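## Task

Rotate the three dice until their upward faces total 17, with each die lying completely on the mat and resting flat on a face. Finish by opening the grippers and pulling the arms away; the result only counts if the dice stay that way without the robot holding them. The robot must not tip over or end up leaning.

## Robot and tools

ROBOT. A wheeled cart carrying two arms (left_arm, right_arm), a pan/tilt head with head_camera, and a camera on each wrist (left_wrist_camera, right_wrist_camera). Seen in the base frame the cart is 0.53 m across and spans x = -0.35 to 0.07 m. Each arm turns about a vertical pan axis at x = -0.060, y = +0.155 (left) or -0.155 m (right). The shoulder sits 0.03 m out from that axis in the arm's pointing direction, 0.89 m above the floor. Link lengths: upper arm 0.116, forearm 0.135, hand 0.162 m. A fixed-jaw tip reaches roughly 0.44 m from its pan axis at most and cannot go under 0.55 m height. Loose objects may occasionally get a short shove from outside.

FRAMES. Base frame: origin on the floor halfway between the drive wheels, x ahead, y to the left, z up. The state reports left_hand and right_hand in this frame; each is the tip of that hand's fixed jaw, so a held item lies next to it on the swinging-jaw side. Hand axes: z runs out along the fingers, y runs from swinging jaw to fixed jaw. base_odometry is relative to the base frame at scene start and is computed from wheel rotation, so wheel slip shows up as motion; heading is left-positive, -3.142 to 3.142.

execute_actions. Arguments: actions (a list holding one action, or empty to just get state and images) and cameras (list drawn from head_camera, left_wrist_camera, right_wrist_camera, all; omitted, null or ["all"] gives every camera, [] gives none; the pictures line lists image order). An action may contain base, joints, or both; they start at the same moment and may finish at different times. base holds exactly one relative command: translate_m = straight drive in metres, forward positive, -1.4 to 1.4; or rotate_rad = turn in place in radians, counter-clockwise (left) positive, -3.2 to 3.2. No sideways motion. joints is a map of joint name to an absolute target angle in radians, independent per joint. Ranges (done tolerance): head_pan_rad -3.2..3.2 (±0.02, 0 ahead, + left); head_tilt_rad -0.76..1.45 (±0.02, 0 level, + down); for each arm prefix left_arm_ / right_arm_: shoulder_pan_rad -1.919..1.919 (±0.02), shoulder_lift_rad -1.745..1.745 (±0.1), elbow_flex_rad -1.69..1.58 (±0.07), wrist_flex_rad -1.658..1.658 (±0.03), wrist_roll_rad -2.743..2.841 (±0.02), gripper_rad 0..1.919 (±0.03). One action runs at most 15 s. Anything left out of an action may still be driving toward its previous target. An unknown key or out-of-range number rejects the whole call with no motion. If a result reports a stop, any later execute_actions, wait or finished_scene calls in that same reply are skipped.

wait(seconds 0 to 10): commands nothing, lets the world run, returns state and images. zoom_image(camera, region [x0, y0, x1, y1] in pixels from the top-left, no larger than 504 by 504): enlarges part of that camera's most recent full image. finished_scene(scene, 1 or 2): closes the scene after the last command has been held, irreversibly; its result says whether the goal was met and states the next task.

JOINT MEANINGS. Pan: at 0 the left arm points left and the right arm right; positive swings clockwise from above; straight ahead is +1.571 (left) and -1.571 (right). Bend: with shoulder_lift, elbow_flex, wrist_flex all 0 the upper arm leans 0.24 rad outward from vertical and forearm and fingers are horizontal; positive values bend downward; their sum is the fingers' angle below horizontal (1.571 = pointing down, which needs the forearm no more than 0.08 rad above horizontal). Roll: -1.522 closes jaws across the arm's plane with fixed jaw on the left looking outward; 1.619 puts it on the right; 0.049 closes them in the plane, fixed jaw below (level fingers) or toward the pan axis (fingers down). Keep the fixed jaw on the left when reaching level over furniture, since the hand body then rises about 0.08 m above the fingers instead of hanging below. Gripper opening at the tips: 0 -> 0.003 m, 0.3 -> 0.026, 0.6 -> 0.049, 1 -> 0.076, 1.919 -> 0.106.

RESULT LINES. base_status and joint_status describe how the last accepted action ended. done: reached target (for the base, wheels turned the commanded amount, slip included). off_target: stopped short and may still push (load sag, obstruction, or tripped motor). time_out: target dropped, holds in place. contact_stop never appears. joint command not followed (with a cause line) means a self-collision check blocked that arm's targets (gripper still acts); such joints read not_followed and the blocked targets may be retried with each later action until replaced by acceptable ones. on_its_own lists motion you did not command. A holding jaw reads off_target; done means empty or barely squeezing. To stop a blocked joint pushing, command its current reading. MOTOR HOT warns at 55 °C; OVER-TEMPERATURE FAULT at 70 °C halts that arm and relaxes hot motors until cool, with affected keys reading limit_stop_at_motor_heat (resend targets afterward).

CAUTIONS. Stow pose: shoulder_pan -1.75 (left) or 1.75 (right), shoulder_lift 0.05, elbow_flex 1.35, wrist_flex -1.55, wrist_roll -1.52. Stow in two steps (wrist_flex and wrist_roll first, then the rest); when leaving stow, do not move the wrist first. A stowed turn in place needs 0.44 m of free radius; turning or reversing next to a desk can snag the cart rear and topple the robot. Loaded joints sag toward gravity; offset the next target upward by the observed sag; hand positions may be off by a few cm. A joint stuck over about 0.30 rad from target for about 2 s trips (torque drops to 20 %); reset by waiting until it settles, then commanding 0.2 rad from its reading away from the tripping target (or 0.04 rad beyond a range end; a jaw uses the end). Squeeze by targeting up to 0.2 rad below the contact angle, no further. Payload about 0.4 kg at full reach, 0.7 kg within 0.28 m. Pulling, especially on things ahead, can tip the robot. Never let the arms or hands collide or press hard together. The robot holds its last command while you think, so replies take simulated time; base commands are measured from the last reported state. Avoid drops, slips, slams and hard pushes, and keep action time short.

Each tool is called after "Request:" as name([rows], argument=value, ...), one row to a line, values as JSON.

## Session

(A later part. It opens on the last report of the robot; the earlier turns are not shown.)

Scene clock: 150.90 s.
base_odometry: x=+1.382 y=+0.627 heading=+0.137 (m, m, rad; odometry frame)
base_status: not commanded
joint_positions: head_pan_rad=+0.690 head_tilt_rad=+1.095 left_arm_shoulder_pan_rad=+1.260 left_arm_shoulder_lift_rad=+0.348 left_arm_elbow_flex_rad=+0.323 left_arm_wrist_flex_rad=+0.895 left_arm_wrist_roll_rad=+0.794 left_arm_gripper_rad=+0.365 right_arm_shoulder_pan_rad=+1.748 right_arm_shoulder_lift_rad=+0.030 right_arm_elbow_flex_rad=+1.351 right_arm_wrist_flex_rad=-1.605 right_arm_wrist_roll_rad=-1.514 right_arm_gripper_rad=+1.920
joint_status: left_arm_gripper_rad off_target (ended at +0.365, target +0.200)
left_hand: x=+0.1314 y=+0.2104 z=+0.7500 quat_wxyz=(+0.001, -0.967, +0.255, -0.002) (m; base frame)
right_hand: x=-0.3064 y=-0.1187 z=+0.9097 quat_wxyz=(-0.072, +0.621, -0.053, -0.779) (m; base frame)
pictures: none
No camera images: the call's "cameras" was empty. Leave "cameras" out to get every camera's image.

Request:
execute_actions([
  {"joints": {"left_arm_shoulder_lift_rad": 0.1, "left_arm_wrist_roll_rad": -1.52, "left_arm_wrist_flex_rad": 0.0, "left_arm_shoulder_pan_rad": 1.70}},
], cameras=[])

Request:
execute_actions([
  {"joints": {"left_arm_shoulder_lift_rad": 1.08, "left_arm_elbow_flex_rad": -0.22, "left_arm_wrist_flex_rad": -0.73, "head_pan_rad": 0.4}},
], cameras=["head_camera", "left_wrist_camera"])

Scene clock: 159.50 s.
base_odometry: x=+1.382 y=+0.627 heading=+0.137 (m, m, rad; odometry frame)
base_status: not commanded
joint_positions: head_pan_rad=+0.690 head_tilt_rad=+1.095 left_arm_shoulder_pan_rad=+1.691 left_arm_shoulder_lift_rad=+0.145 left_arm_elbow_flex_rad=+0.327 left_arm_wrist_flex_rad=+0.018 left_arm_wrist_roll_rad=-1.513 left_arm_gripper_rad=+0.365 right_arm_shoulder_pan_rad=+1.748 right_arm_shoulder_lift_rad=+0.030 right_arm_elbow_flex_rad=+1.351 right_arm_wrist_flex_rad=-1.605 right_arm_wrist_roll_rad=-1.514 right_arm_gripper_rad=+1.920
joint_status: all done
left_hand: x=+0.2768 y=+0.1220 z=+0.8687 quat_wxyz=(+0.513, +0.048, +0.856, -0.033) (m; base frame)
right_hand: x=-0.3064 y=-0.1187 z=+0.9097 quat_wxyz=(-0.072, +0.621, -0.053, -0.779) (m; base frame)
pictures: none
No camera images: the call's "cameras" was empty. Leave "cameras" out to get every camera's image.

Scene clock: 160.97 s.
base_odometry: x=+1.382 y=+0.627 heading=+0.137 (m, m, rad; odometry frame)
base_status: not commanded
joint_positions: head_pan_rad=+0.410 head_tilt_rad=+1.095 left_arm_shoulder_pan_rad=+1.691 left_arm_shoulder_lift_rad=+1.104 left_arm_elbow_flex_rad=-0.182 left_arm_wrist_flex_rad=-0.712 left_arm_wrist_roll_rad=-1.513 left_arm_gripper_rad=+0.365 right_arm_shoulder_pan_rad=+1.748 right_arm_shoulder_lift_rad=+0.030 right_arm_elbow_flex_rad=+1.351 right_arm_wrist_flex_rad=-1.605 right_arm_wrist_roll_rad=-1.514 right_arm_gripper_rad=+1.920
joint_status: all done
left_hand: x=+0.3242 y=+0.1162 z=+0.7816 quat_wxyz=(+0.628, +0.043, +0.776, -0.041) (m; base frame)
right_hand: x=-0.3064 y=-0.1187 z=+0.9097 quat_wxyz=(-0.072, +0.621, -0.053, -0.779) (m; base frame)
pictures: head_camera, left_wrist_camera
Images, in order (width x height): head_camera 644x476, left_wrist_camera 644x476.

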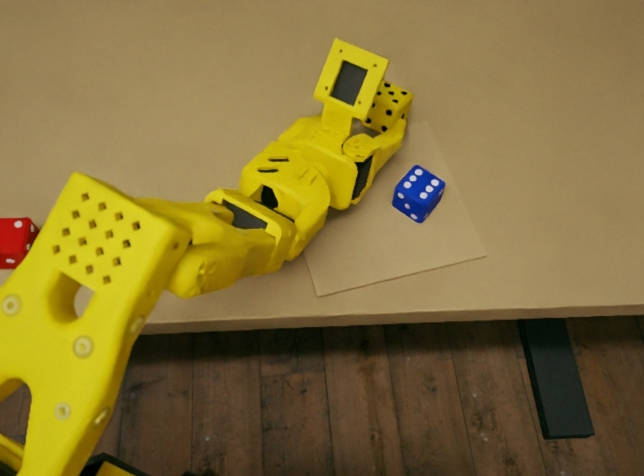

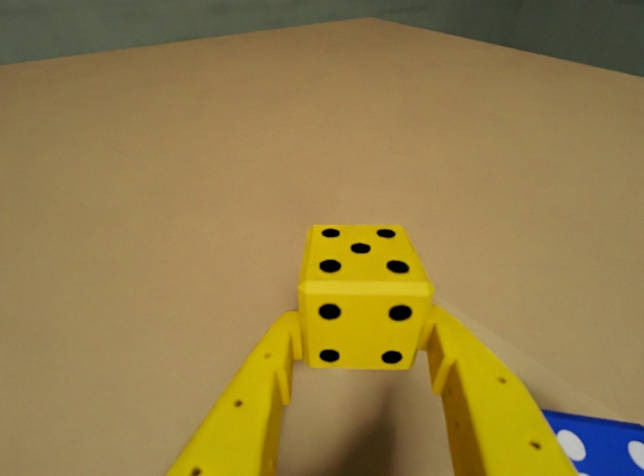

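Request:
execute_actions([
  {"joints": {"left_arm_shoulder_pan_rad": 1.66, "left_arm_shoulder_lift_rad": 1.0, "left_arm_elbow_flex_rad": 0.12, "left_arm_wrist_flex_rad": -0.96}},
], cameras=["head_camera"])

Scene clock: 164.80 s.
base_odometry: x=+1.382 y=+0.627 heading=+0.137 (m, m, rad; odometry frame)
base_status: not commanded
joint_positions: head_pan_rad=+0.410 head_tilt_rad=+1.095 left_arm_shoulder_pan_rad=+1.670 left_arm_shoulder_lift_rad=+1.053 left_arm_elbow_flex_rad=+0.122 left_arm_wrist_flex_rad=-0.942 left_arm_wrist_roll_rad=-1.513 left_arm_gripper_rad=+0.365 right_arm_shoulder_pan_rad=+1.748 right_arm_shoulder_lift_rad=+0.030 right_arm_elbow_flex_rad=+1.351 right_arm_wrist_flex_rad=-1.605 right_arm_wrist_roll_rad=-1.514 right_arm_gripper_rad=+1.920
joint_status: all done
left_hand: x=+0.2940 y=+0.1276 z=+0.7655 quat_wxyz=(+0.619, +0.035, +0.784, -0.034) (m; base frame)
right_hand: x=-0.3064 y=-0.1187 z=+0.9097 quat_wxyz=(-0.072, +0.621, -0.053, -0.779) (m; base frame)
pictures: head_camera
Images, in order (width x height): head_camera 644x476.

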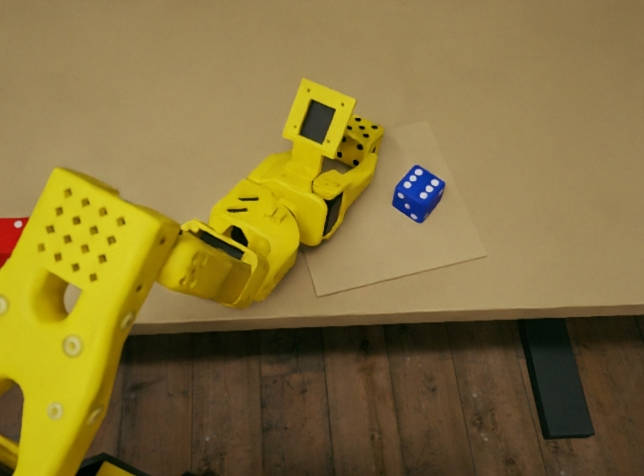

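Request:
execute_actions([
  {"joints": {"left_arm_shoulder_pan_rad": 1.68, "left_arm_shoulder_lift_rad": 0.78, "left_arm_elbow_flex_rad": 0.59, "left_arm_wrist_flex_rad": -1.12}},
], cameras=["head_camera"])

Scene clock: 170.33 s.
base_odometry: x=+1.382 y=+0.627 heading=+0.137 (m, m, rad; odometry frame)
base_status: not commanded
joint_positions: head_pan_rad=+0.410 head_tilt_rad=+1.095 left_arm_shoulder_pan_rad=+1.670 left_arm_shoulder_lift_rad=+0.825 left_arm_elbow_flex_rad=+0.591 left_arm_wrist_flex_rad=-1.103 left_arm_wrist_roll_rad=-1.513 left_arm_gripper_rad=+0.365 right_arm_shoulder_pan_rad=+1.748 right_arm_shoulder_lift_rad=+0.030 right_arm_elbow_flex_rad=+1.351 right_arm_wrist_flex_rad=-1.605 right_arm_wrist_roll_rad=-1.514 right_arm_gripper_rad=+1.920
joint_status: all done
left_hand: x=+0.2499 y=+0.1319 z=+0.7677 quat_wxyz=(+0.588, +0.036, +0.808, -0.032) (m; base frame)
right_hand: x=-0.3064 y=-0.1187 z=+0.9097 quat_wxyz=(-0.072, +0.621, -0.053, -0.779) (m; base frame)
pictures: head_camera
Images, in order (width x height): head_camera 644x476.

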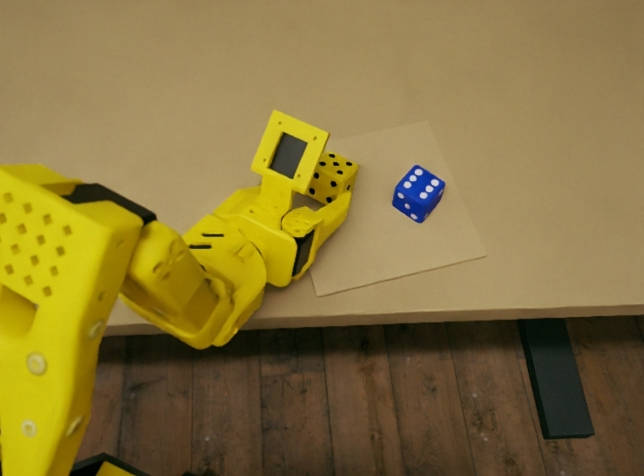

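Request:
execute_actions([
  {"joints": {"left_arm_shoulder_lift_rad": 0.86}},
], cameras=[])

Request:
execute_actions([
  {"joints": {"left_arm_gripper_rad": 0.75}},
], cameras=[])

Request:
execute_actions([
  {"joints": {"left_arm_shoulder_lift_rad": 0.3, "left_arm_shoulder_pan_rad": 1.0}},
], cameras=["head_camera"])

Scene clock: 175.83 s.
base_odometry: x=+1.382 y=+0.627 heading=+0.137 (m, m, rad; odometry frame)
base_status: not commanded
joint_positions: head_pan_rad=+0.410 head_tilt_rad=+1.095 left_arm_shoulder_pan_rad=+1.670 left_arm_shoulder_lift_rad=+0.868 left_arm_elbow_flex_rad=+0.591 left_arm_wrist_flex_rad=-1.108 left_arm_wrist_roll_rad=-1.513 left_arm_gripper_rad=+0.365 right_arm_shoulder_pan_rad=+1.748 right_arm_shoulder_lift_rad=+0.030 right_arm_elbow_flex_rad=+1.351 right_arm_wrist_flex_rad=-1.605 right_arm_wrist_roll_rad=-1.514 right_arm_gripper_rad=+1.920
joint_status: all done
left_hand: x=+0.2445 y=+0.1325 z=+0.7565 quat_wxyz=(+0.572, +0.037, +0.819, -0.031) (m; base frame)
right_hand: x=-0.3064 y=-0.1187 z=+0.9097 quat_wxyz=(-0.072, +0.621, -0.053, -0.779) (m; base frame)
pictures: none
No camera images: the call's "cameras" was empty. Leave "cameras" out to get every camera's image.

Scene clock: 176.63 s.
base_odometry: x=+1.382 y=+0.627 heading=+0.137 (m, m, rad; odometry frame)
base_status: not commanded
joint_positions: head_pan_rad=+0.410 head_tilt_rad=+1.095 left_arm_shoulder_pan_rad=+1.670 left_arm_shoulder_lift_rad=+0.871 left_arm_elbow_flex_rad=+0.591 left_arm_wrist_flex_rad=-1.108 left_arm_wrist_roll_rad=-1.513 left_arm_gripper_rad=+0.740 right_arm_shoulder_pan_rad=+1.748 right_arm_shoulder_lift_rad=+0.030 right_arm_elbow_flex_rad=+1.351 right_arm_wrist_flex_rad=-1.605 right_arm_wrist_roll_rad=-1.514 right_arm_gripper_rad=+1.920
joint_status: all done
left_hand: x=+0.2441 y=+0.1325 z=+0.7556 quat_wxyz=(+0.571, +0.037, +0.820, -0.031) (m; base frame)
right_hand: x=-0.3064 y=-0.1187 z=+0.9097 quat_wxyz=(-0.072, +0.621, -0.053, -0.779) (m; base frame)
pictures: none
No camera images: the call's "cameras" was empty. Leave "cameras" out to get every camera's image.

Scene clock: 177.87 s.
base_odometry: x=+1.382 y=+0.627 heading=+0.137 (m, m, rad; odometry frame)
base_status: not commanded
joint_positions: head_pan_rad=+0.410 head_tilt_rad=+1.095 left_arm_shoulder_pan_rad=+1.009 left_arm_shoulder_lift_rad=+0.342 left_arm_elbow_flex_rad=+0.591 left_arm_wrist_flex_rad=-1.108 left_arm_wrist_roll_rad=-1.513 left_arm_gripper_rad=+0.742 right_arm_shoulder_pan_rad=+1.748 right_arm_shoulder_lift_rad=+0.030 right_arm_elbow_flex_rad=+1.351 right_arm_wrist_flex_rad=-1.605 right_arm_wrist_roll_rad=-1.514 right_arm_gripper_rad=+1.920
joint_status: all done
left_hand: x=+0.2212 y=+0.3412 z=+0.9131 quat_wxyz=(+0.737, -0.181, +0.616, +0.209) (m; base frame)
right_hand: x=-0.3064 y=-0.1187 z=+0.9097 quat_wxyz=(-0.072, +0.621, -0.053, -0.779) (m; base frame)
pictures: head_camera
Images, in order (width x height): head_camera 644x476.

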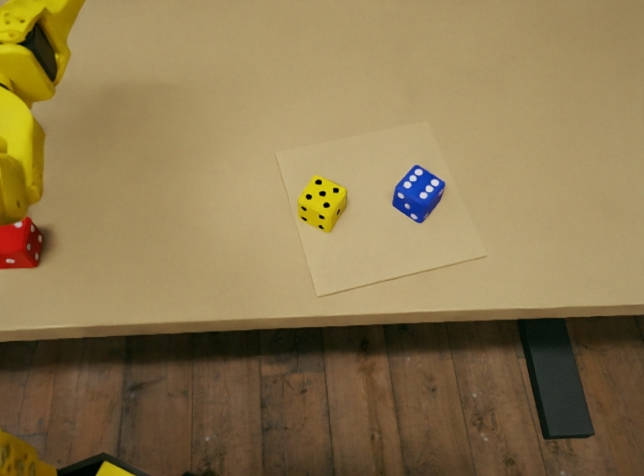

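Request:
execute_actions([
  {"joints": {"left_arm_shoulder_pan_rad": 0.75, "left_arm_shoulder_lift_rad": 0.45, "left_arm_elbow_flex_rad": -0.2, "left_arm_wrist_flex_rad": 1.32, "left_arm_wrist_roll_rad": -1.91, "left_arm_gripper_rad": 1.1, "head_pan_rad": 0.9}},
], cameras=["left_wrist_camera"])

Scene clock: 184.87 s.
base_odometry: x=+1.382 y=+0.627 heading=+0.137 (m, m, rad; odometry frame)
base_status: not commanded
joint_positions: head_pan_rad=+0.890 head_tilt_rad=+1.095 left_arm_shoulder_pan_rad=+0.760 left_arm_shoulder_lift_rad=+0.469 left_arm_elbow_flex_rad=-0.165 left_arm_wrist_flex_rad=+1.313 left_arm_wrist_roll_rad=-1.903 left_arm_gripper_rad=+1.092 right_arm_shoulder_pan_rad=+1.748 right_arm_shoulder_lift_rad=+0.030 right_arm_elbow_flex_rad=+1.351 right_arm_wrist_flex_rad=-1.605 right_arm_wrist_roll_rad=-1.514 right_arm_gripper_rad=+1.920
joint_status: all done
left_hand: x=+0.0946 y=+0.3281 z=+0.7859 quat_wxyz=(-0.019, -0.213, +0.977, -0.013) (m; base frame)
right_hand: x=-0.3064 y=-0.1187 z=+0.9097 quat_wxyz=(-0.072, +0.621, -0.053, -0.779) (m; base frame)
pictures: left_wrist_camera
Images, in order (width x height): left_wrist_camera 644x476.

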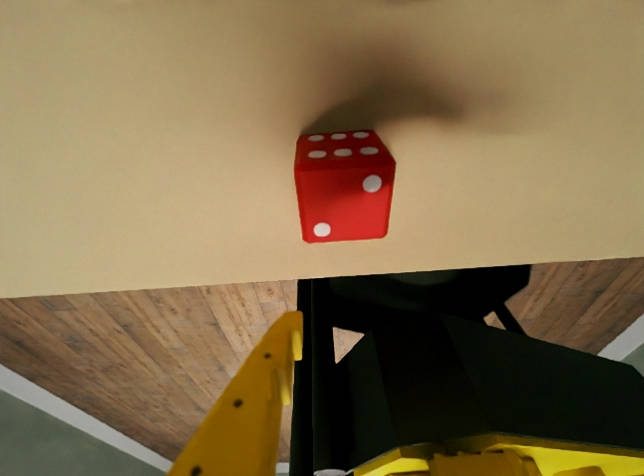

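Request:
execute_actions([
  {"joints": {"left_arm_shoulder_lift_rad": 0.85, "left_arm_elbow_flex_rad": -0.92, "left_arm_wrist_flex_rad": 1.6}},
], cameras=[])

Request:
execute_actions([
  {"joints": {"left_arm_shoulder_lift_rad": 1.04, "left_arm_wrist_flex_rad": 1.43}},
], cameras=["left_wrist_camera"])

Scene clock: 192.57 s.
base_odometry: x=+1.382 y=+0.627 heading=+0.137 (m, m, rad; odometry frame)
base_status: not commanded
joint_positions: head_pan_rad=+0.890 head_tilt_rad=+1.095 left_arm_shoulder_pan_rad=+0.760 left_arm_shoulder_lift_rad=+0.869 left_arm_elbow_flex_rad=-0.884 left_arm_wrist_flex_rad=+1.593 left_arm_wrist_roll_rad=-1.903 left_arm_gripper_rad=+1.092 right_arm_shoulder_pan_rad=+1.748 right_arm_shoulder_lift_rad=+0.030 right_arm_elbow_flex_rad=+1.351 right_arm_wrist_flex_rad=-1.605 right_arm_wrist_roll_rad=-1.514 right_arm_gripper_rad=+1.920
joint_status: all done
left_hand: x=+0.1214 y=+0.3562 z=+0.7920 quat_wxyz=(-0.003, -0.213, +0.977, -0.002) (m; base frame)
right_hand: x=-0.3064 y=-0.1187 z=+0.9097 quat_wxyz=(-0.072, +0.621, -0.053, -0.779) (m; base frame)
pictures: none
No camera images: the call's "cameras" was empty. Leave "cameras" out to get every camera's image.

Scene clock: 193.43 s.
base_odometry: x=+1.382 y=+0.627 heading=+0.137 (m, m, rad; odometry frame)
base_status: not commanded
joint_positions: head_pan_rad=+0.890 head_tilt_rad=+1.095 left_arm_shoulder_pan_rad=+0.760 left_arm_shoulder_lift_rad=+1.060 left_arm_elbow_flex_rad=-0.888 left_arm_wrist_flex_rad=+1.437 left_arm_wrist_roll_rad=-1.903 left_arm_gripper_rad=+1.092 right_arm_shoulder_pan_rad=+1.748 right_arm_shoulder_lift_rad=+0.030 right_arm_elbow_flex_rad=+1.351 right_arm_wrist_flex_rad=-1.607 right_arm_wrist_roll_rad=-1.514 right_arm_gripper_rad=+1.920
joint_status: all done
left_hand: x=+0.1227 y=+0.3576 z=+0.7462 quat_wxyz=(-0.016, -0.213, +0.977, -0.011) (m; base frame)
right_hand: x=-0.3063 y=-0.1187 z=+0.9099 quat_wxyz=(-0.072, +0.621, -0.053, -0.779) (m; base frame)
pictures: left_wrist_camera
Images, in order (width x height): left_wrist_camera 644x476.

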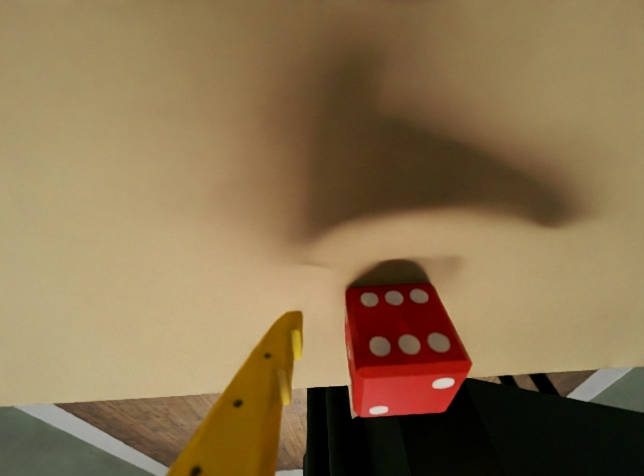

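Request:
execute_actions([
  {"joints": {"left_arm_gripper_rad": 0.2}},
], cameras=[])

Scene clock: 195.77 s.
base_odometry: x=+1.382 y=+0.627 heading=+0.137 (m, m, rad; odometry frame)
base_status: not commanded
joint_positions: head_pan_rad=+0.890 head_tilt_rad=+1.095 left_arm_shoulder_pan_rad=+0.760 left_arm_shoulder_lift_rad=+1.060 left_arm_elbow_flex_rad=-0.888 left_arm_wrist_flex_rad=+1.437 left_arm_wrist_roll_rad=-1.903 left_arm_gripper_rad=+0.209 right_arm_shoulder_pan_rad=+1.748 right_arm_shoulder_lift_rad=+0.030 right_arm_elbow_flex_rad=+1.351 right_arm_wrist_flex_rad=-1.605 right_arm_wrist_roll_rad=-1.514 right_arm_gripper_rad=+1.920
joint_status: all done
left_hand: x=+0.1227 y=+0.3576 z=+0.7462 quat_wxyz=(-0.016, -0.213, +0.977, -0.011) (m; base frame)
right_hand: x=-0.3064 y=-0.1187 z=+0.9097 quat_wxyz=(-0.072, +0.621, -0.053, -0.779) (m; base frame)
pictures: none
No camera images: the call's "cameras" was empty. Leave "cameras" out to get every camera's image.

Request:
execute_actions([
  {"joints": {"left_arm_gripper_rad": 1.1, "left_arm_shoulder_lift_rad": 0.62, "left_arm_elbow_flex_rad": -0.41, "left_arm_wrist_flex_rad": 1.34}},
], cameras=[])

Request:
execute_actions([
  {"joints": {"left_arm_shoulder_lift_rad": 0.77, "left_arm_wrist_flex_rad": 1.19}},
], cameras=["left_wrist_camera"])

Scene clock: 200.93 s.
base_odometry: x=+1.382 y=+0.627 heading=+0.137 (m, m, rad; odometry frame)
base_status: not commanded
joint_positions: head_pan_rad=+0.890 head_tilt_rad=+1.095 left_arm_shoulder_pan_rad=+0.760 left_arm_shoulder_lift_rad=+0.668 left_arm_elbow_flex_rad=-0.407 left_arm_wrist_flex_rad=+1.346 left_arm_wrist_roll_rad=-1.903 left_arm_gripper_rad=+1.091 right_arm_shoulder_pan_rad=+1.748 right_arm_shoulder_lift_rad=+0.030 right_arm_elbow_flex_rad=+1.351 right_arm_wrist_flex_rad=-1.605 right_arm_wrist_roll_rad=-1.514 right_arm_gripper_rad=+1.920
joint_status: all done
left_hand: x=+0.1075 y=+0.3416 z=+0.7747 quat_wxyz=(-0.015, -0.213, +0.977, -0.010) (m; base frame)
right_hand: x=-0.3064 y=-0.1187 z=+0.9097 quat_wxyz=(-0.072, +0.621, -0.053, -0.779) (m; base frame)
pictures: none
No camera images: the call's "cameras" was empty. Leave "cameras" out to get every camera's image.

Scene clock: 201.77 s.
base_odometry: x=+1.382 y=+0.627 heading=+0.137 (m, m, rad; odometry frame)
base_status: not commanded
joint_positions: head_pan_rad=+0.890 head_tilt_rad=+1.095 left_arm_shoulder_pan_rad=+0.760 left_arm_shoulder_lift_rad=+0.786 left_arm_elbow_flex_rad=-0.407 left_arm_wrist_flex_rad=+1.196 left_arm_wrist_roll_rad=-1.903 left_arm_gripper_rad=+1.092 right_arm_shoulder_pan_rad=+1.748 right_arm_shoulder_lift_rad=+0.030 right_arm_elbow_flex_rad=+1.351 right_arm_wrist_flex_rad=-1.605 right_arm_wrist_roll_rad=-1.514 right_arm_gripper_rad=+1.920
joint_status: all done
left_hand: x=+0.1133 y=+0.3478 z=+0.7481 quat_wxyz=(-0.002, -0.213, +0.977, -0.001) (m; base frame)
right_hand: x=-0.3064 y=-0.1187 z=+0.9097 quat_wxyz=(-0.072, +0.621, -0.053, -0.779) (m; base frame)
pictures: left_wrist_camera
Images, in order (width x height): left_wrist_camera 644x476.

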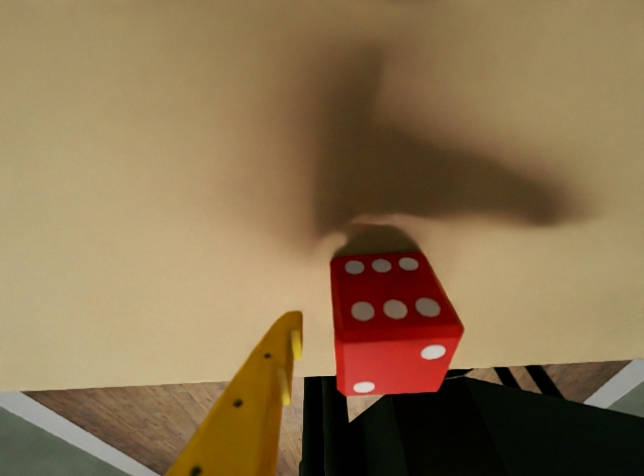

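Request:
execute_actions([
  {"joints": {"left_arm_gripper_rad": 0.2}},
], cameras=[])

Scene clock: 203.97 s.
base_odometry: x=+1.382 y=+0.627 heading=+0.137 (m, m, rad; odometry frame)
base_status: not commanded
joint_positions: head_pan_rad=+0.890 head_tilt_rad=+1.095 left_arm_shoulder_pan_rad=+0.760 left_arm_shoulder_lift_rad=+0.786 left_arm_elbow_flex_rad=-0.407 left_arm_wrist_flex_rad=+1.196 left_arm_wrist_roll_rad=-1.903 left_arm_gripper_rad=+0.368 right_arm_shoulder_pan_rad=+1.748 right_arm_shoulder_lift_rad=+0.030 right_arm_elbow_flex_rad=+1.351 right_arm_wrist_flex_rad=-1.605 right_arm_wrist_roll_rad=-1.514 right_arm_gripper_rad=+1.920
joint_status: left_arm_gripper_rad off_target (ended at +0.368, target +0.200)
left_hand: x=+0.1133 y=+0.3478 z=+0.7481 quat_wxyz=(-0.002, -0.213, +0.977, -0.001) (m; base frame)
right_hand: x=-0.3064 y=-0.1187 z=+0.9097 quat_wxyz=(-0.072, +0.621, -0.053, -0.779) (m; base frame)
pictures: none
No camera images: the call's "cameras" was empty. Leave "cameras" out to get every camera's image.

Request:
execute_actions([
  {"joints": {"left_arm_shoulder_lift_rad": 0.35, "left_arm_wrist_roll_rad": -1.52, "left_arm_wrist_flex_rad": 0.2, "left_arm_shoulder_pan_rad": 1.75}},
], cameras=[])

Request:
execute_actions([
  {"joints": {"left_arm_shoulder_lift_rad": 0.88, "left_arm_elbow_flex_rad": 0.35, "left_arm_wrist_flex_rad": -1.04, "head_pan_rad": 0.4}},
], cameras=["head_camera", "left_wrist_camera"])

Scene clock: 209.33 s.
base_odometry: x=+1.382 y=+0.627 heading=+0.137 (m, m, rad; odometry frame)
base_status: not commanded
joint_positions: head_pan_rad=+0.890 head_tilt_rad=+1.095 left_arm_shoulder_pan_rad=+1.740 left_arm_shoulder_lift_rad=+0.406 left_arm_elbow_flex_rad=-0.400 left_arm_wrist_flex_rad=+0.217 left_arm_wrist_roll_rad=-1.528 left_arm_gripper_rad=+0.368 right_arm_shoulder_pan_rad=+1.748 right_arm_shoulder_lift_rad=+0.030 right_arm_elbow_flex_rad=+1.351 right_arm_wrist_flex_rad=-1.605 right_arm_wrist_roll_rad=-1.514 right_arm_gripper_rad=+1.920
joint_status: all done
left_hand: x=+0.3277 y=+0.0964 z=+0.9549 quat_wxyz=(+0.622, +0.069, +0.779, -0.051) (m; base frame)
right_hand: x=-0.3064 y=-0.1187 z=+0.9097 quat_wxyz=(-0.072, +0.621, -0.053, -0.779) (m; base frame)
pictures: none
No camera images: the call's "cameras" was empty. Leave "cameras" out to get every camera's image.

Scene clock: 210.93 s.
base_odometry: x=+1.382 y=+0.627 heading=+0.137 (m, m, rad; odometry frame)
base_status: not commanded
joint_positions: head_pan_rad=+0.410 head_tilt_rad=+1.095 left_arm_shoulder_pan_rad=+1.742 left_arm_shoulder_lift_rad=+0.897 left_arm_elbow_flex_rad=+0.352 left_arm_wrist_flex_rad=-1.022 left_arm_wrist_roll_rad=-1.527 left_arm_gripper_rad=+0.365 right_arm_shoulder_pan_rad=+1.748 right_arm_shoulder_lift_rad=+0.030 right_arm_elbow_flex_rad=+1.351 right_arm_wrist_flex_rad=-1.605 right_arm_wrist_roll_rad=-1.514 right_arm_gripper_rad=+1.920
joint_status: all done
left_hand: x=+0.2762 y=+0.1047 z=+0.7798 quat_wxyz=(+0.620, +0.069, +0.780, -0.052) (m; base frame)
right_hand: x=-0.3064 y=-0.1187 z=+0.9097 quat_wxyz=(-0.072, +0.621, -0.053, -0.779) (m; base frame)
pictures: head_camera, left_wrist_camera
Images, in order (width x height): head_camera 644x476, left_wrist_camera 644x476.

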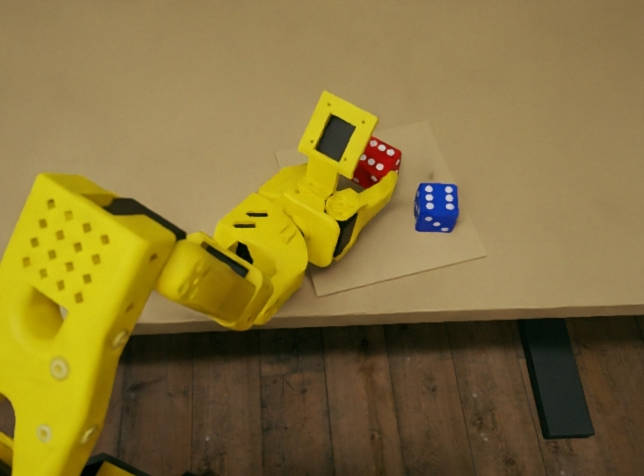

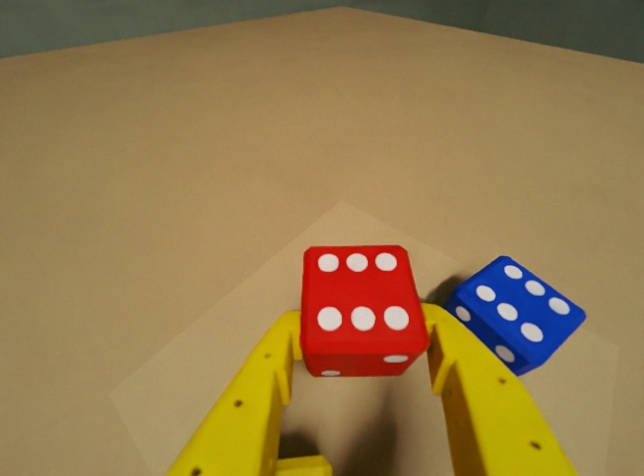

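Request:
execute_actions([
  {"joints": {"left_arm_shoulder_lift_rad": 0.95}},
], cameras=[])

Request:
execute_actions([
  {"joints": {"left_arm_gripper_rad": 0.65}},
], cameras=[])

Request:
execute_actions([
  {"joints": {"left_arm_shoulder_lift_rad": 0.3}},
], cameras=[])

Request:
execute_actions([
  {"joints": {"left_arm_shoulder_pan_rad": 1.0}},
], cameras=["head_camera"])

Scene clock: 214.30 s.
base_odometry: x=+1.382 y=+0.627 heading=+0.137 (m, m, rad; odometry frame)
base_status: not commanded
joint_positions: head_pan_rad=+0.410 head_tilt_rad=+1.095 left_arm_shoulder_pan_rad=+1.742 left_arm_shoulder_lift_rad=+0.948 left_arm_elbow_flex_rad=+0.350 left_arm_wrist_flex_rad=-1.036 left_arm_wrist_roll_rad=-1.527 left_arm_gripper_rad=+0.365 right_arm_shoulder_pan_rad=+1.748 right_arm_shoulder_lift_rad=+0.030 right_arm_elbow_flex_rad=+1.351 right_arm_wrist_flex_rad=-1.605 right_arm_wrist_roll_rad=-1.514 right_arm_gripper_rad=+1.920
joint_status: all done
left_hand: x=+0.2709 y=+0.1056 z=+0.7667 quat_wxyz=(+0.607, +0.070, +0.790, -0.051) (m; base frame)
right_hand: x=-0.3064 y=-0.1187 z=+0.9097 quat_wxyz=(-0.072, +0.621, -0.053, -0.779) (m; base frame)
pictures: none
No camera images: the call's "cameras" was empty. Leave "cameras" out to get every camera's image.

Scene clock: 215.07 s.
base_odometry: x=+1.382 y=+0.627 heading=+0.137 (m, m, rad; odometry frame)
base_status: not commanded
joint_positions: head_pan_rad=+0.410 head_tilt_rad=+1.095 left_arm_shoulder_pan_rad=+1.742 left_arm_shoulder_lift_rad=+0.948 left_arm_elbow_flex_rad=+0.350 left_arm_wrist_flex_rad=-1.037 left_arm_wrist_roll_rad=-1.527 left_arm_gripper_rad=+0.641 right_arm_shoulder_pan_rad=+1.748 right_arm_shoulder_lift_rad=+0.030 right_arm_elbow_flex_rad=+1.351 right_arm_wrist_flex_rad=-1.607 right_arm_wrist_roll_rad=-1.514 right_arm_gripper_rad=+1.920
joint_status: all done
left_hand: x=+0.2710 y=+0.1056 z=+0.7669 quat_wxyz=(+0.607, +0.070, +0.790, -0.051) (m; base frame)
right_hand: x=-0.3063 y=-0.1187 z=+0.9099 quat_wxyz=(-0.072, +0.621, -0.053, -0.779) (m; base frame)
pictures: none
No camera images: the call's "cameras" was empty. Leave "cameras" out to get every camera's image.

Scene clock: 216.27 s.
base_odometry: x=+1.382 y=+0.627 heading=+0.137 (m, m, rad; odometry frame)
base_status: not commanded
joint_positions: head_pan_rad=+0.410 head_tilt_rad=+1.095 left_arm_shoulder_pan_rad=+1.742 left_arm_shoulder_lift_rad=+0.346 left_arm_elbow_flex_rad=+0.352 left_arm_wrist_flex_rad=-1.037 left_arm_wrist_roll_rad=-1.527 left_arm_gripper_rad=+0.642 right_arm_shoulder_pan_rad=+1.748 right_arm_shoulder_lift_rad=+0.030 right_arm_elbow_flex_rad=+1.351 right_arm_wrist_flex_rad=-1.605 right_arm_wrist_roll_rad=-1.514 right_arm_gripper_rad=+1.920
joint_status: all done
left_hand: x=+0.2892 y=+0.1025 z=+0.9609 quat_wxyz=(+0.814, +0.051, +0.575, -0.068) (m; base frame)
right_hand: x=-0.3064 y=-0.1187 z=+0.9097 quat_wxyz=(-0.072, +0.621, -0.053, -0.779) (m; base frame)
pictures: none
No camera images: the call's "cameras" was empty. Leave "cameras" out to get every camera's image.

Scene clock: 217.53 s.
base_odometry: x=+1.382 y=+0.627 heading=+0.137 (m, m, rad; odometry frame)
base_status: not commanded
joint_positions: head_pan_rad=+0.410 head_tilt_rad=+1.095 left_arm_shoulder_pan_rad=+1.010 left_arm_shoulder_lift_rad=+0.346 left_arm_elbow_flex_rad=+0.352 left_arm_wrist_flex_rad=-1.037 left_arm_wrist_roll_rad=-1.527 left_arm_gripper_rad=+0.642 right_arm_shoulder_pan_rad=+1.748 right_arm_shoulder_lift_rad=+0.030 right_arm_elbow_flex_rad=+1.351 right_arm_wrist_flex_rad=-1.607 right_arm_wrist_roll_rad=-1.514 right_arm_gripper_rad=+1.920
joint_status: all done
left_hand: x=+0.2349 y=+0.3492 z=+0.9609 quat_wxyz=(+0.784, -0.158, +0.555, +0.228) (m; base frame)
right_hand: x=-0.3063 y=-0.1187 z=+0.9099 quat_wxyz=(-0.072, +0.621, -0.053, -0.779) (m; base frame)
pictures: head_camera
Images, in order (width x height): head_camera 644x476.

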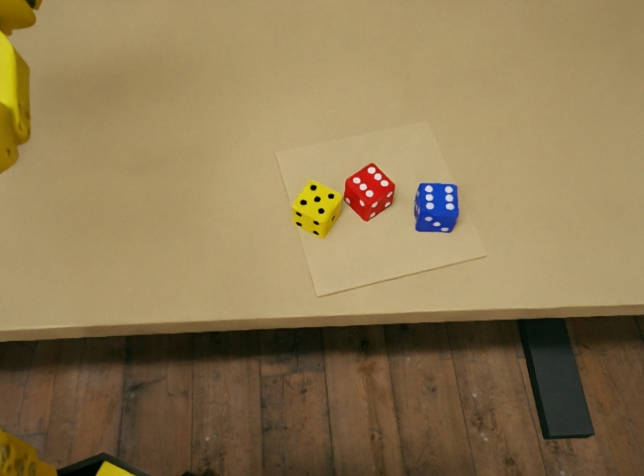

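Request:
zoom_image(camera="head_camera", region=[260, 110, 500, 300])

Region (260, 110, 500, 300) of head_camera's 644x476 image, scaled by 2.100; it fills the top 399 rows of this view, and the rest is white.

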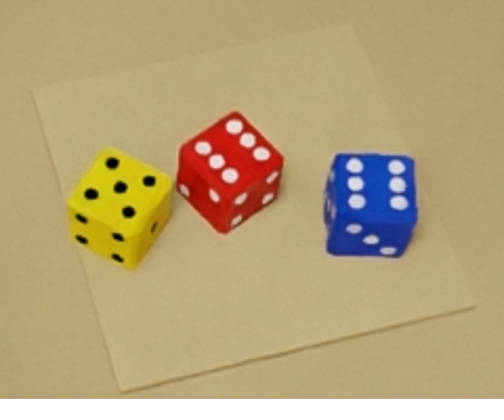

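Request:
execute_actions([
  {"joints": {"left_arm_shoulder_pan_rad": 1.67, "left_arm_shoulder_lift_rad": 0.7, "left_arm_elbow_flex_rad": 0.59, "left_arm_wrist_flex_rad": -1.11, "left_arm_gripper_rad": 0.9}},
], cameras=[])

Request:
execute_actions([
  {"joints": {"left_arm_shoulder_lift_rad": 0.86}},
], cameras=["left_wrist_camera"])

Scene clock: 229.93 s.
base_odometry: x=+1.382 y=+0.627 heading=+0.137 (m, m, rad; odometry frame)
base_status: not commanded
joint_positions: head_pan_rad=+0.410 head_tilt_rad=+1.095 left_arm_shoulder_pan_rad=+1.661 left_arm_shoulder_lift_rad=+0.711 left_arm_elbow_flex_rad=+0.591 left_arm_wrist_flex_rad=-1.094 left_arm_wrist_roll_rad=-1.527 left_arm_gripper_rad=+0.892 right_arm_shoulder_pan_rad=+1.748 right_arm_shoulder_lift_rad=+0.030 right_arm_elbow_flex_rad=+1.351 right_arm_wrist_flex_rad=-1.605 right_arm_wrist_roll_rad=-1.514 right_arm_gripper_rad=+1.920
joint_status: all done
left_hand: x=+0.2623 y=+0.1337 z=+0.7989 quat_wxyz=(+0.629, +0.037, +0.776, -0.027) (m; base frame)
right_hand: x=-0.3064 y=-0.1187 z=+0.9097 quat_wxyz=(-0.072, +0.621, -0.053, -0.779) (m; base frame)
pictures: none
No camera images: the call's "cameras" was empty. Leave "cameras" out to get every camera's image.

Scene clock: 230.70 s.
base_odometry: x=+1.382 y=+0.627 heading=+0.137 (m, m, rad; odometry frame)
base_status: not commanded
joint_positions: head_pan_rad=+0.410 head_tilt_rad=+1.095 left_arm_shoulder_pan_rad=+1.661 left_arm_shoulder_lift_rad=+0.871 left_arm_elbow_flex_rad=+0.591 left_arm_wrist_flex_rad=-1.094 left_arm_wrist_roll_rad=-1.527 left_arm_gripper_rad=+0.892 right_arm_shoulder_pan_rad=+1.748 right_arm_shoulder_lift_rad=+0.030 right_arm_elbow_flex_rad=+1.351 right_arm_wrist_flex_rad=-1.605 right_arm_wrist_roll_rad=-1.514 right_arm_gripper_rad=+1.920
joint_status: all done
left_hand: x=+0.2435 y=+0.1354 z=+0.7537 quat_wxyz=(+0.565, +0.039, +0.824, -0.024) (m; base frame)
right_hand: x=-0.3064 y=-0.1187 z=+0.9097 quat_wxyz=(-0.072, +0.621, -0.053, -0.779) (m; base frame)
pictures: left_wrist_camera
Images, in order (width x height): left_wrist_camera 644x476.

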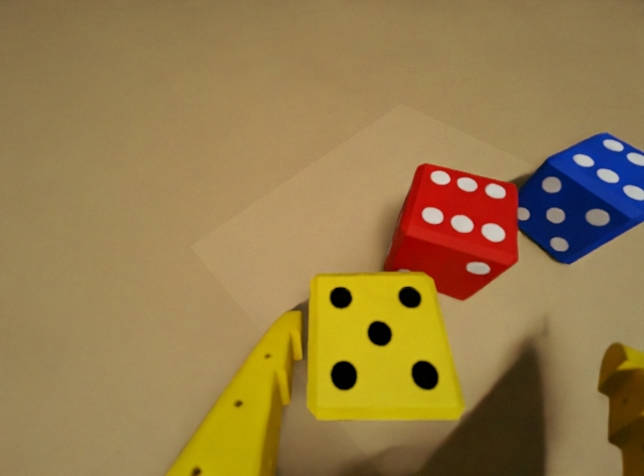

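Request:
execute_actions([
  {"joints": {"left_arm_gripper_rad": 0.2}},
], cameras=[])

Request:
execute_actions([
  {"joints": {"left_arm_shoulder_lift_rad": 0.62, "left_arm_elbow_flex_rad": 0.86, "left_arm_wrist_flex_rad": -1.22}},
], cameras=[])

Request:
execute_actions([
  {"joints": {"left_arm_shoulder_pan_rad": 1.85}},
], cameras=["head_camera"])

Scene clock: 237.37 s.
base_odometry: x=+1.382 y=+0.627 heading=+0.137 (m, m, rad; odometry frame)
base_status: not commanded
joint_positions: head_pan_rad=+0.410 head_tilt_rad=+1.095 left_arm_shoulder_pan_rad=+1.661 left_arm_shoulder_lift_rad=+0.871 left_arm_elbow_flex_rad=+0.591 left_arm_wrist_flex_rad=-1.094 left_arm_wrist_roll_rad=-1.527 left_arm_gripper_rad=+0.366 right_arm_shoulder_pan_rad=+1.748 right_arm_shoulder_lift_rad=+0.030 right_arm_elbow_flex_rad=+1.351 right_arm_wrist_flex_rad=-1.605 right_arm_wrist_roll_rad=-1.514 right_arm_gripper_rad=+1.920
joint_status: left_arm_gripper_rad off_target (ended at +0.366, target +0.200)
left_hand: x=+0.2435 y=+0.1354 z=+0.7537 quat_wxyz=(+0.565, +0.039, +0.824, -0.024) (m; base frame)
right_hand: x=-0.3064 y=-0.1187 z=+0.9097 quat_wxyz=(-0.072, +0.621, -0.053, -0.779) (m; base frame)
pictures: none
No camera images: the call's "cameras" was empty. Leave "cameras" out to get every camera's image.

Scene clock: 238.30 s.
base_odometry: x=+1.382 y=+0.627 heading=+0.137 (m, m, rad; odometry frame)
base_status: not commanded
joint_positions: head_pan_rad=+0.410 head_tilt_rad=+1.095 left_arm_shoulder_pan_rad=+1.661 left_arm_shoulder_lift_rad=+0.661 left_arm_elbow_flex_rad=+0.858 left_arm_wrist_flex_rad=-1.203 left_arm_wrist_roll_rad=-1.527 left_arm_gripper_rad=+0.366 right_arm_shoulder_pan_rad=+1.748 right_arm_shoulder_lift_rad=+0.030 right_arm_elbow_flex_rad=+1.351 right_arm_wrist_flex_rad=-1.605 right_arm_wrist_roll_rad=-1.514 right_arm_gripper_rad=+1.920
joint_status: all done
left_hand: x=+0.2259 y=+0.1370 z=+0.7812 quat_wxyz=(+0.587, +0.038, +0.809, -0.025) (m; base frame)
right_hand: x=-0.3064 y=-0.1187 z=+0.9097 quat_wxyz=(-0.072, +0.621, -0.053, -0.779) (m; base frame)
pictures: none
No camera images: the call's "cameras" was empty. Leave "cameras" out to get every camera's image.

Scene clock: 239.13 s.
base_odometry: x=+1.382 y=+0.627 heading=+0.137 (m, m, rad; odometry frame)
base_status: not commanded
joint_positions: head_pan_rad=+0.410 head_tilt_rad=+1.095 left_arm_shoulder_pan_rad=+1.840 left_arm_shoulder_lift_rad=+0.659 left_arm_elbow_flex_rad=+0.858 left_arm_wrist_flex_rad=-1.203 left_arm_wrist_roll_rad=-1.527 left_arm_gripper_rad=+0.366 right_arm_shoulder_pan_rad=+1.748 right_arm_shoulder_lift_rad=+0.030 right_arm_elbow_flex_rad=+1.351 right_arm_wrist_flex_rad=-1.605 right_arm_wrist_roll_rad=-1.514 right_arm_gripper_rad=+1.920
joint_status: all done
left_hand: x=+0.2182 y=+0.0862 z=+0.7816 quat_wxyz=(+0.583, +0.111, +0.801, -0.078) (m; base frame)
right_hand: x=-0.3064 y=-0.1187 z=+0.9097 quat_wxyz=(-0.072, +0.621, -0.053, -0.779) (m; base frame)
pictures: head_camera
Images, in order (width x height): head_camera 644x476.

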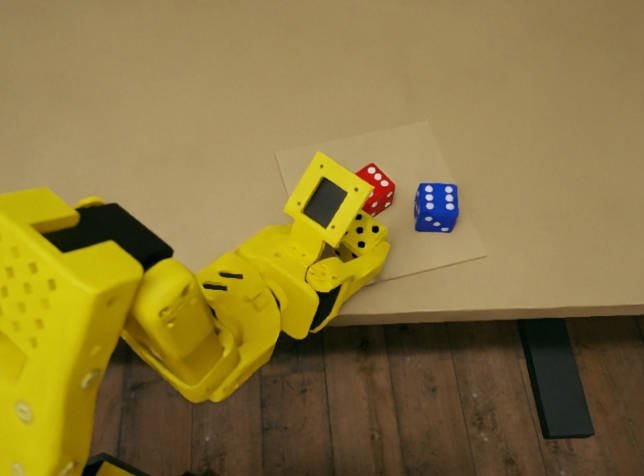

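Request:
execute_actions([
  {"joints": {"left_arm_shoulder_lift_rad": 0.74}},
], cameras=[])

Request:
execute_actions([
  {"joints": {"left_arm_gripper_rad": 0.7}},
], cameras=[])

Request:
execute_actions([
  {"joints": {"left_arm_shoulder_lift_rad": 0.2}},
], cameras=[])

Request:
execute_actions([
  {"joints": {"left_arm_shoulder_pan_rad": 1.0}},
], cameras=["head_camera"])

Scene clock: 244.87 s.
base_odometry: x=+1.382 y=+0.627 heading=+0.137 (m, m, rad; odometry frame)
base_status: not commanded
joint_positions: head_pan_rad=+0.410 head_tilt_rad=+1.095 left_arm_shoulder_pan_rad=+1.840 left_arm_shoulder_lift_rad=+0.750 left_arm_elbow_flex_rad=+0.858 left_arm_wrist_flex_rad=-1.205 left_arm_wrist_roll_rad=-1.527 left_arm_gripper_rad=+0.366 right_arm_shoulder_pan_rad=+1.748 right_arm_shoulder_lift_rad=+0.030 right_arm_elbow_flex_rad=+1.351 right_arm_wrist_flex_rad=-1.605 right_arm_wrist_roll_rad=-1.514 right_arm_gripper_rad=+1.920
joint_status: all done
left_hand: x=+0.2075 y=+0.0892 z=+0.7592 quat_wxyz=(+0.546, +0.114, +0.827, -0.073) (m; base frame)
right_hand: x=-0.3064 y=-0.1187 z=+0.9097 quat_wxyz=(-0.072, +0.621, -0.053, -0.779) (m; base frame)
pictures: none
No camera images: the call's "cameras" was empty. Leave "cameras" out to get every camera's image.

Scene clock: 245.67 s.
base_odometry: x=+1.382 y=+0.627 heading=+0.137 (m, m, rad; odometry frame)
base_status: not commanded
joint_positions: head_pan_rad=+0.410 head_tilt_rad=+1.095 left_arm_shoulder_pan_rad=+1.840 left_arm_shoulder_lift_rad=+0.750 left_arm_elbow_flex_rad=+0.858 left_arm_wrist_flex_rad=-1.205 left_arm_wrist_roll_rad=-1.527 left_arm_gripper_rad=+0.691 right_arm_shoulder_pan_rad=+1.748 right_arm_shoulder_lift_rad=+0.030 right_arm_elbow_flex_rad=+1.351 right_arm_wrist_flex_rad=-1.605 right_arm_wrist_roll_rad=-1.514 right_arm_gripper_rad=+1.920
joint_status: all done
left_hand: x=+0.2075 y=+0.0892 z=+0.7592 quat_wxyz=(+0.546, +0.114, +0.827, -0.073) (m; base frame)
right_hand: x=-0.3064 y=-0.1187 z=+0.9097 quat_wxyz=(-0.072, +0.621, -0.053, -0.779) (m; base frame)
pictures: none
No camera images: the call's "cameras" was empty. Leave "cameras" out to get every camera's image.

Scene clock: 246.83 s.
base_odometry: x=+1.382 y=+0.627 heading=+0.137 (m, m, rad; odometry frame)
base_status: not commanded
joint_positions: head_pan_rad=+0.410 head_tilt_rad=+1.095 left_arm_shoulder_pan_rad=+1.840 left_arm_shoulder_lift_rad=+0.237 left_arm_elbow_flex_rad=+0.860 left_arm_wrist_flex_rad=-1.205 left_arm_wrist_roll_rad=-1.527 left_arm_gripper_rad=+0.692 right_arm_shoulder_pan_rad=+1.748 right_arm_shoulder_lift_rad=+0.030 right_arm_elbow_flex_rad=+1.351 right_arm_wrist_flex_rad=-1.605 right_arm_wrist_roll_rad=-1.514 right_arm_gripper_rad=+1.920
joint_status: all done
left_hand: x=+0.2408 y=+0.0800 z=+0.8962 quat_wxyz=(+0.738, +0.091, +0.662, -0.098) (m; base frame)
right_hand: x=-0.3064 y=-0.1187 z=+0.9097 quat_wxyz=(-0.072, +0.621, -0.053, -0.779) (m; base frame)
pictures: none
No camera images: the call's "cameras" was empty. Leave "cameras" out to get every camera's image.

Scene clock: 248.20 s.
base_odometry: x=+1.382 y=+0.627 heading=+0.137 (m, m, rad; odometry frame)
base_status: not commanded
joint_positions: head_pan_rad=+0.410 head_tilt_rad=+1.095 left_arm_shoulder_pan_rad=+1.010 left_arm_shoulder_lift_rad=+0.237 left_arm_elbow_flex_rad=+0.860 left_arm_wrist_flex_rad=-1.205 left_arm_wrist_roll_rad=-1.527 left_arm_gripper_rad=+0.692 right_arm_shoulder_pan_rad=+1.748 right_arm_shoulder_lift_rad=+0.030 right_arm_elbow_flex_rad=+1.351 right_arm_wrist_flex_rad=-1.605 right_arm_wrist_roll_rad=-1.514 right_arm_gripper_rad=+1.920
joint_status: all done
left_hand: x=+0.1984 y=+0.3263 z=+0.8962 quat_wxyz=(+0.715, -0.183, +0.642, +0.208) (m; base frame)
right_hand: x=-0.3064 y=-0.1187 z=+0.9097 quat_wxyz=(-0.072, +0.621, -0.053, -0.779) (m; base frame)
pictures: head_camera
Images, in order (width x height): head_camera 644x476.

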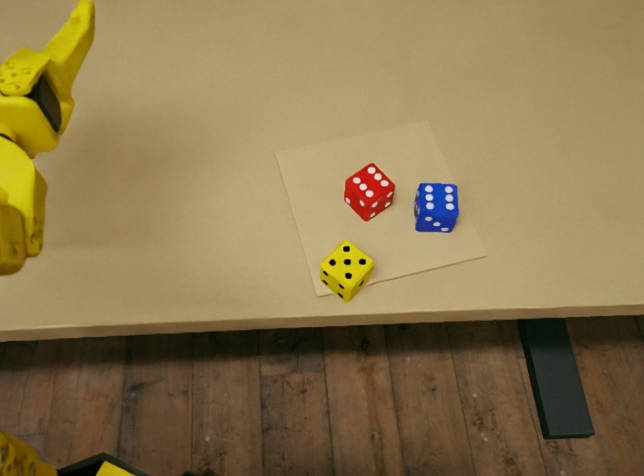

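Request:
execute_actions([
  {"joints": {"left_arm_shoulder_pan_rad": 1.84, "left_arm_shoulder_lift_rad": 0.6, "left_arm_gripper_rad": 0.9}},
], cameras=[])

Request:
execute_actions([
  {"joints": {"left_arm_shoulder_lift_rad": 0.74}},
], cameras=["left_wrist_camera"])

Scene clock: 254.77 s.
base_odometry: x=+1.382 y=+0.627 heading=+0.137 (m, m, rad; odometry frame)
base_status: not commanded
joint_positions: head_pan_rad=+0.410 head_tilt_rad=+1.095 left_arm_shoulder_pan_rad=+1.829 left_arm_shoulder_lift_rad=+0.607 left_arm_elbow_flex_rad=+0.860 left_arm_wrist_flex_rad=-1.206 left_arm_wrist_roll_rad=-1.527 left_arm_gripper_rad=+0.892 right_arm_shoulder_pan_rad=+1.748 right_arm_shoulder_lift_rad=+0.030 right_arm_elbow_flex_rad=+1.351 right_arm_wrist_flex_rad=-1.605 right_arm_wrist_roll_rad=-1.514 right_arm_gripper_rad=+1.920
joint_status: all done
left_hand: x=+0.2241 y=+0.0878 z=+0.7953 quat_wxyz=(+0.604, +0.104, +0.786, -0.077) (m; base frame)
right_hand: x=-0.3064 y=-0.1187 z=+0.9097 quat_wxyz=(-0.072, +0.621, -0.053, -0.779) (m; base frame)
pictures: none
No camera images: the call's "cameras" was empty. Leave "cameras" out to get every camera's image.

Scene clock: 255.50 s.
base_odometry: x=+1.382 y=+0.627 heading=+0.137 (m, m, rad; odometry frame)
base_status: not commanded
joint_positions: head_pan_rad=+0.410 head_tilt_rad=+1.095 left_arm_shoulder_pan_rad=+1.829 left_arm_shoulder_lift_rad=+0.748 left_arm_elbow_flex_rad=+0.860 left_arm_wrist_flex_rad=-1.206 left_arm_wrist_roll_rad=-1.527 left_arm_gripper_rad=+0.892 right_arm_shoulder_pan_rad=+1.748 right_arm_shoulder_lift_rad=+0.030 right_arm_elbow_flex_rad=+1.351 right_arm_wrist_flex_rad=-1.605 right_arm_wrist_roll_rad=-1.514 right_arm_gripper_rad=+1.920
joint_status: all done
left_hand: x=+0.2082 y=+0.0920 z=+0.7595 quat_wxyz=(+0.547, +0.109, +0.827, -0.070) (m; base frame)
right_hand: x=-0.3064 y=-0.1187 z=+0.9097 quat_wxyz=(-0.072, +0.621, -0.053, -0.779) (m; base frame)
pictures: left_wrist_camera
Images, in order (width x height): left_wrist_camera 644x476.

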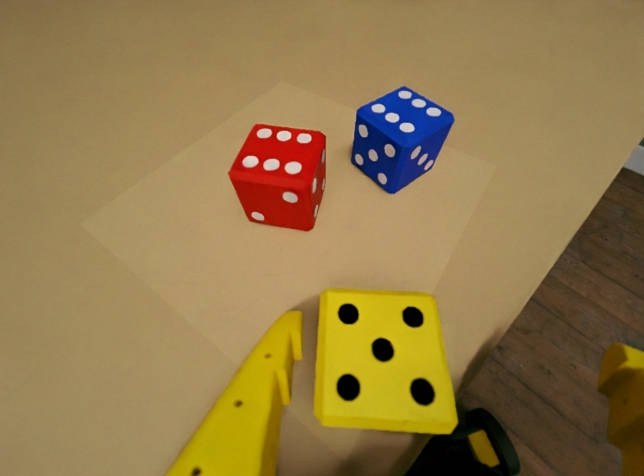

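Request:
execute_actions([
  {"joints": {"left_arm_gripper_rad": 0.2}},
], cameras=[])

Request:
execute_actions([
  {"joints": {"left_arm_shoulder_pan_rad": 1.78, "left_arm_shoulder_lift_rad": 0.72, "left_arm_elbow_flex_rad": 0.68, "left_arm_wrist_flex_rad": -1.15}},
], cameras=[])

Request:
execute_actions([
  {"joints": {"left_arm_shoulder_lift_rad": 0.82}},
], cameras=[])

Request:
execute_actions([
  {"joints": {"left_arm_gripper_rad": 0.7}},
], cameras=[])

Request:
execute_actions([
  {"joints": {"left_arm_shoulder_lift_rad": 0.2}},
], cameras=[])

Request:
execute_actions([
  {"joints": {"left_arm_shoulder_pan_rad": 1.0}},
], cameras=["head_camera"])

Scene clock: 261.83 s.
base_odometry: x=+1.382 y=+0.627 heading=+0.137 (m, m, rad; odometry frame)
base_status: not commanded
joint_positions: head_pan_rad=+0.410 head_tilt_rad=+1.095 left_arm_shoulder_pan_rad=+1.829 left_arm_shoulder_lift_rad=+0.748 left_arm_elbow_flex_rad=+0.860 left_arm_wrist_flex_rad=-1.206 left_arm_wrist_roll_rad=-1.527 left_arm_gripper_rad=+0.365 right_arm_shoulder_pan_rad=+1.748 right_arm_shoulder_lift_rad=+0.030 right_arm_elbow_flex_rad=+1.351 right_arm_wrist_flex_rad=-1.605 right_arm_wrist_roll_rad=-1.514 right_arm_gripper_rad=+1.920
joint_status: left_arm_gripper_rad off_target (ended at +0.365, target +0.200)
left_hand: x=+0.2082 y=+0.0920 z=+0.7595 quat_wxyz=(+0.547, +0.109, +0.827, -0.070) (m; base frame)
right_hand: x=-0.3064 y=-0.1187 z=+0.9097 quat_wxyz=(-0.072, +0.621, -0.053, -0.779) (m; base frame)
pictures: none
No camera images: the call's "cameras" was empty. Leave "cameras" out to get every camera's image.

Scene clock: 262.67 s.
base_odometry: x=+1.382 y=+0.627 heading=+0.137 (m, m, rad; odometry frame)
base_status: not commanded
joint_positions: head_pan_rad=+0.410 head_tilt_rad=+1.095 left_arm_shoulder_pan_rad=+1.791 left_arm_shoulder_lift_rad=+0.748 left_arm_elbow_flex_rad=+0.705 left_arm_wrist_flex_rad=-1.151 left_arm_wrist_roll_rad=-1.527 left_arm_gripper_rad=+0.365 right_arm_shoulder_pan_rad=+1.748 right_arm_shoulder_lift_rad=+0.030 right_arm_elbow_flex_rad=+1.351 right_arm_wrist_flex_rad=-1.605 right_arm_wrist_roll_rad=-1.514 right_arm_gripper_rad=+1.920
joint_status: all done
left_hand: x=+0.2362 y=+0.0966 z=+0.7762 quat_wxyz=(+0.589, +0.090, +0.800, -0.064) (m; base frame)
right_hand: x=-0.3064 y=-0.1187 z=+0.9097 quat_wxyz=(-0.072, +0.621, -0.053, -0.779) (m; base frame)
pictures: none
No camera images: the call's "cameras" was empty. Leave "cameras" out to get every camera's image.

Scene clock: 263.37 s.
base_odometry: x=+1.382 y=+0.627 heading=+0.137 (m, m, rad; odometry frame)
base_status: not commanded
joint_positions: head_pan_rad=+0.410 head_tilt_rad=+1.095 left_arm_shoulder_pan_rad=+1.791 left_arm_shoulder_lift_rad=+0.819 left_arm_elbow_flex_rad=+0.691 left_arm_wrist_flex_rad=-1.151 left_arm_wrist_roll_rad=-1.527 left_arm_gripper_rad=+0.365 right_arm_shoulder_pan_rad=+1.748 right_arm_shoulder_lift_rad=+0.030 right_arm_elbow_flex_rad=+1.351 right_arm_wrist_flex_rad=-1.605 right_arm_wrist_roll_rad=-1.514 right_arm_gripper_rad=+1.920
joint_status: all done
left_hand: x=+0.2300 y=+0.0980 z=+0.7596 quat_wxyz=(+0.566, +0.092, +0.817, -0.061) (m; base frame)
right_hand: x=-0.3064 y=-0.1187 z=+0.9097 quat_wxyz=(-0.072, +0.621, -0.053, -0.779) (m; base frame)
pictures: none
No camera images: the call's "cameras" was empty. Leave "cameras" out to get every camera's image.

Scene clock: 264.17 s.
base_odometry: x=+1.382 y=+0.627 heading=+0.137 (m, m, rad; odometry frame)
base_status: not commanded
joint_positions: head_pan_rad=+0.410 head_tilt_rad=+1.095 left_arm_shoulder_pan_rad=+1.791 left_arm_shoulder_lift_rad=+0.828 left_arm_elbow_flex_rad=+0.689 left_arm_wrist_flex_rad=-1.151 left_arm_wrist_roll_rad=-1.527 left_arm_gripper_rad=+0.691 right_arm_shoulder_pan_rad=+1.748 right_arm_shoulder_lift_rad=+0.030 right_arm_elbow_flex_rad=+1.351 right_arm_wrist_flex_rad=-1.605 right_arm_wrist_roll_rad=-1.514 right_arm_gripper_rad=+1.920
joint_status: all done
left_hand: x=+0.2290 y=+0.0982 z=+0.7574 quat_wxyz=(+0.563, +0.092, +0.819, -0.061) (m; base frame)
right_hand: x=-0.3064 y=-0.1187 z=+0.9097 quat_wxyz=(-0.072, +0.621, -0.053, -0.779) (m; base frame)
pictures: none
No camera images: the call's "cameras" was empty. Leave "cameras" out to get every camera's image.

Scene clock: 265.37 s.
base_odometry: x=+1.382 y=+0.627 heading=+0.137 (m, m, rad; odometry frame)
base_status: not commanded
joint_positions: head_pan_rad=+0.410 head_tilt_rad=+1.095 left_arm_shoulder_pan_rad=+1.791 left_arm_shoulder_lift_rad=+0.240 left_arm_elbow_flex_rad=+0.689 left_arm_wrist_flex_rad=-1.151 left_arm_wrist_roll_rad=-1.527 left_arm_gripper_rad=+0.692 right_arm_shoulder_pan_rad=+1.748 right_arm_shoulder_lift_rad=+0.030 right_arm_elbow_flex_rad=+1.351 right_arm_wrist_flex_rad=-1.605 right_arm_wrist_roll_rad=-1.514 right_arm_gripper_rad=+1.920
joint_status: all done
left_hand: x=+0.2597 y=+0.0913 z=+0.9267 quat_wxyz=(+0.776, +0.070, +0.621, -0.084) (m; base frame)
right_hand: x=-0.3064 y=-0.1187 z=+0.9097 quat_wxyz=(-0.072, +0.621, -0.053, -0.779) (m; base frame)
pictures: none
No camera images: the call's "cameras" was empty. Leave "cameras" out to get every camera's image.

Scene clock: 266.67 s.
base_odometry: x=+1.382 y=+0.627 heading=+0.137 (m, m, rad; odometry frame)
base_status: not commanded
joint_positions: head_pan_rad=+0.410 head_tilt_rad=+1.095 left_arm_shoulder_pan_rad=+1.009 left_arm_shoulder_lift_rad=+0.240 left_arm_elbow_flex_rad=+0.689 left_arm_wrist_flex_rad=-1.151 left_arm_wrist_roll_rad=-1.527 left_arm_gripper_rad=+0.692 right_arm_shoulder_pan_rad=+1.748 right_arm_shoulder_lift_rad=+0.030 right_arm_elbow_flex_rad=+1.351 right_arm_wrist_flex_rad=-1.605 right_arm_wrist_roll_rad=-1.514 right_arm_gripper_rad=+1.920
joint_status: all done
left_hand: x=+0.2116 y=+0.3352 z=+0.9267 quat_wxyz=(+0.750, -0.172, +0.601, +0.218) (m; base frame)
right_hand: x=-0.3064 y=-0.1187 z=+0.9097 quat_wxyz=(-0.072, +0.621, -0.053, -0.779) (m; base frame)
pictures: head_camera
Images, in order (width x height): head_camera 644x476.

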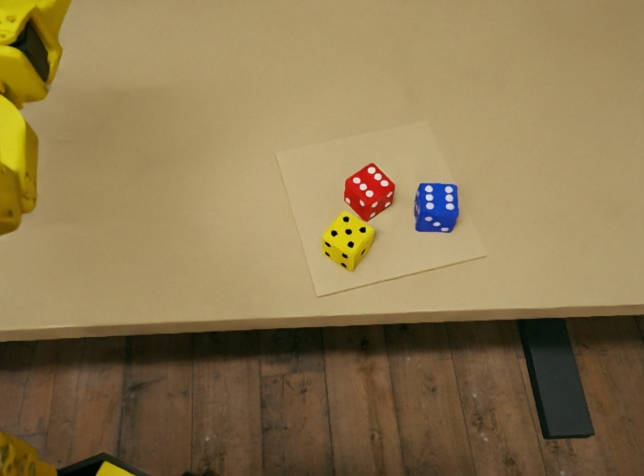

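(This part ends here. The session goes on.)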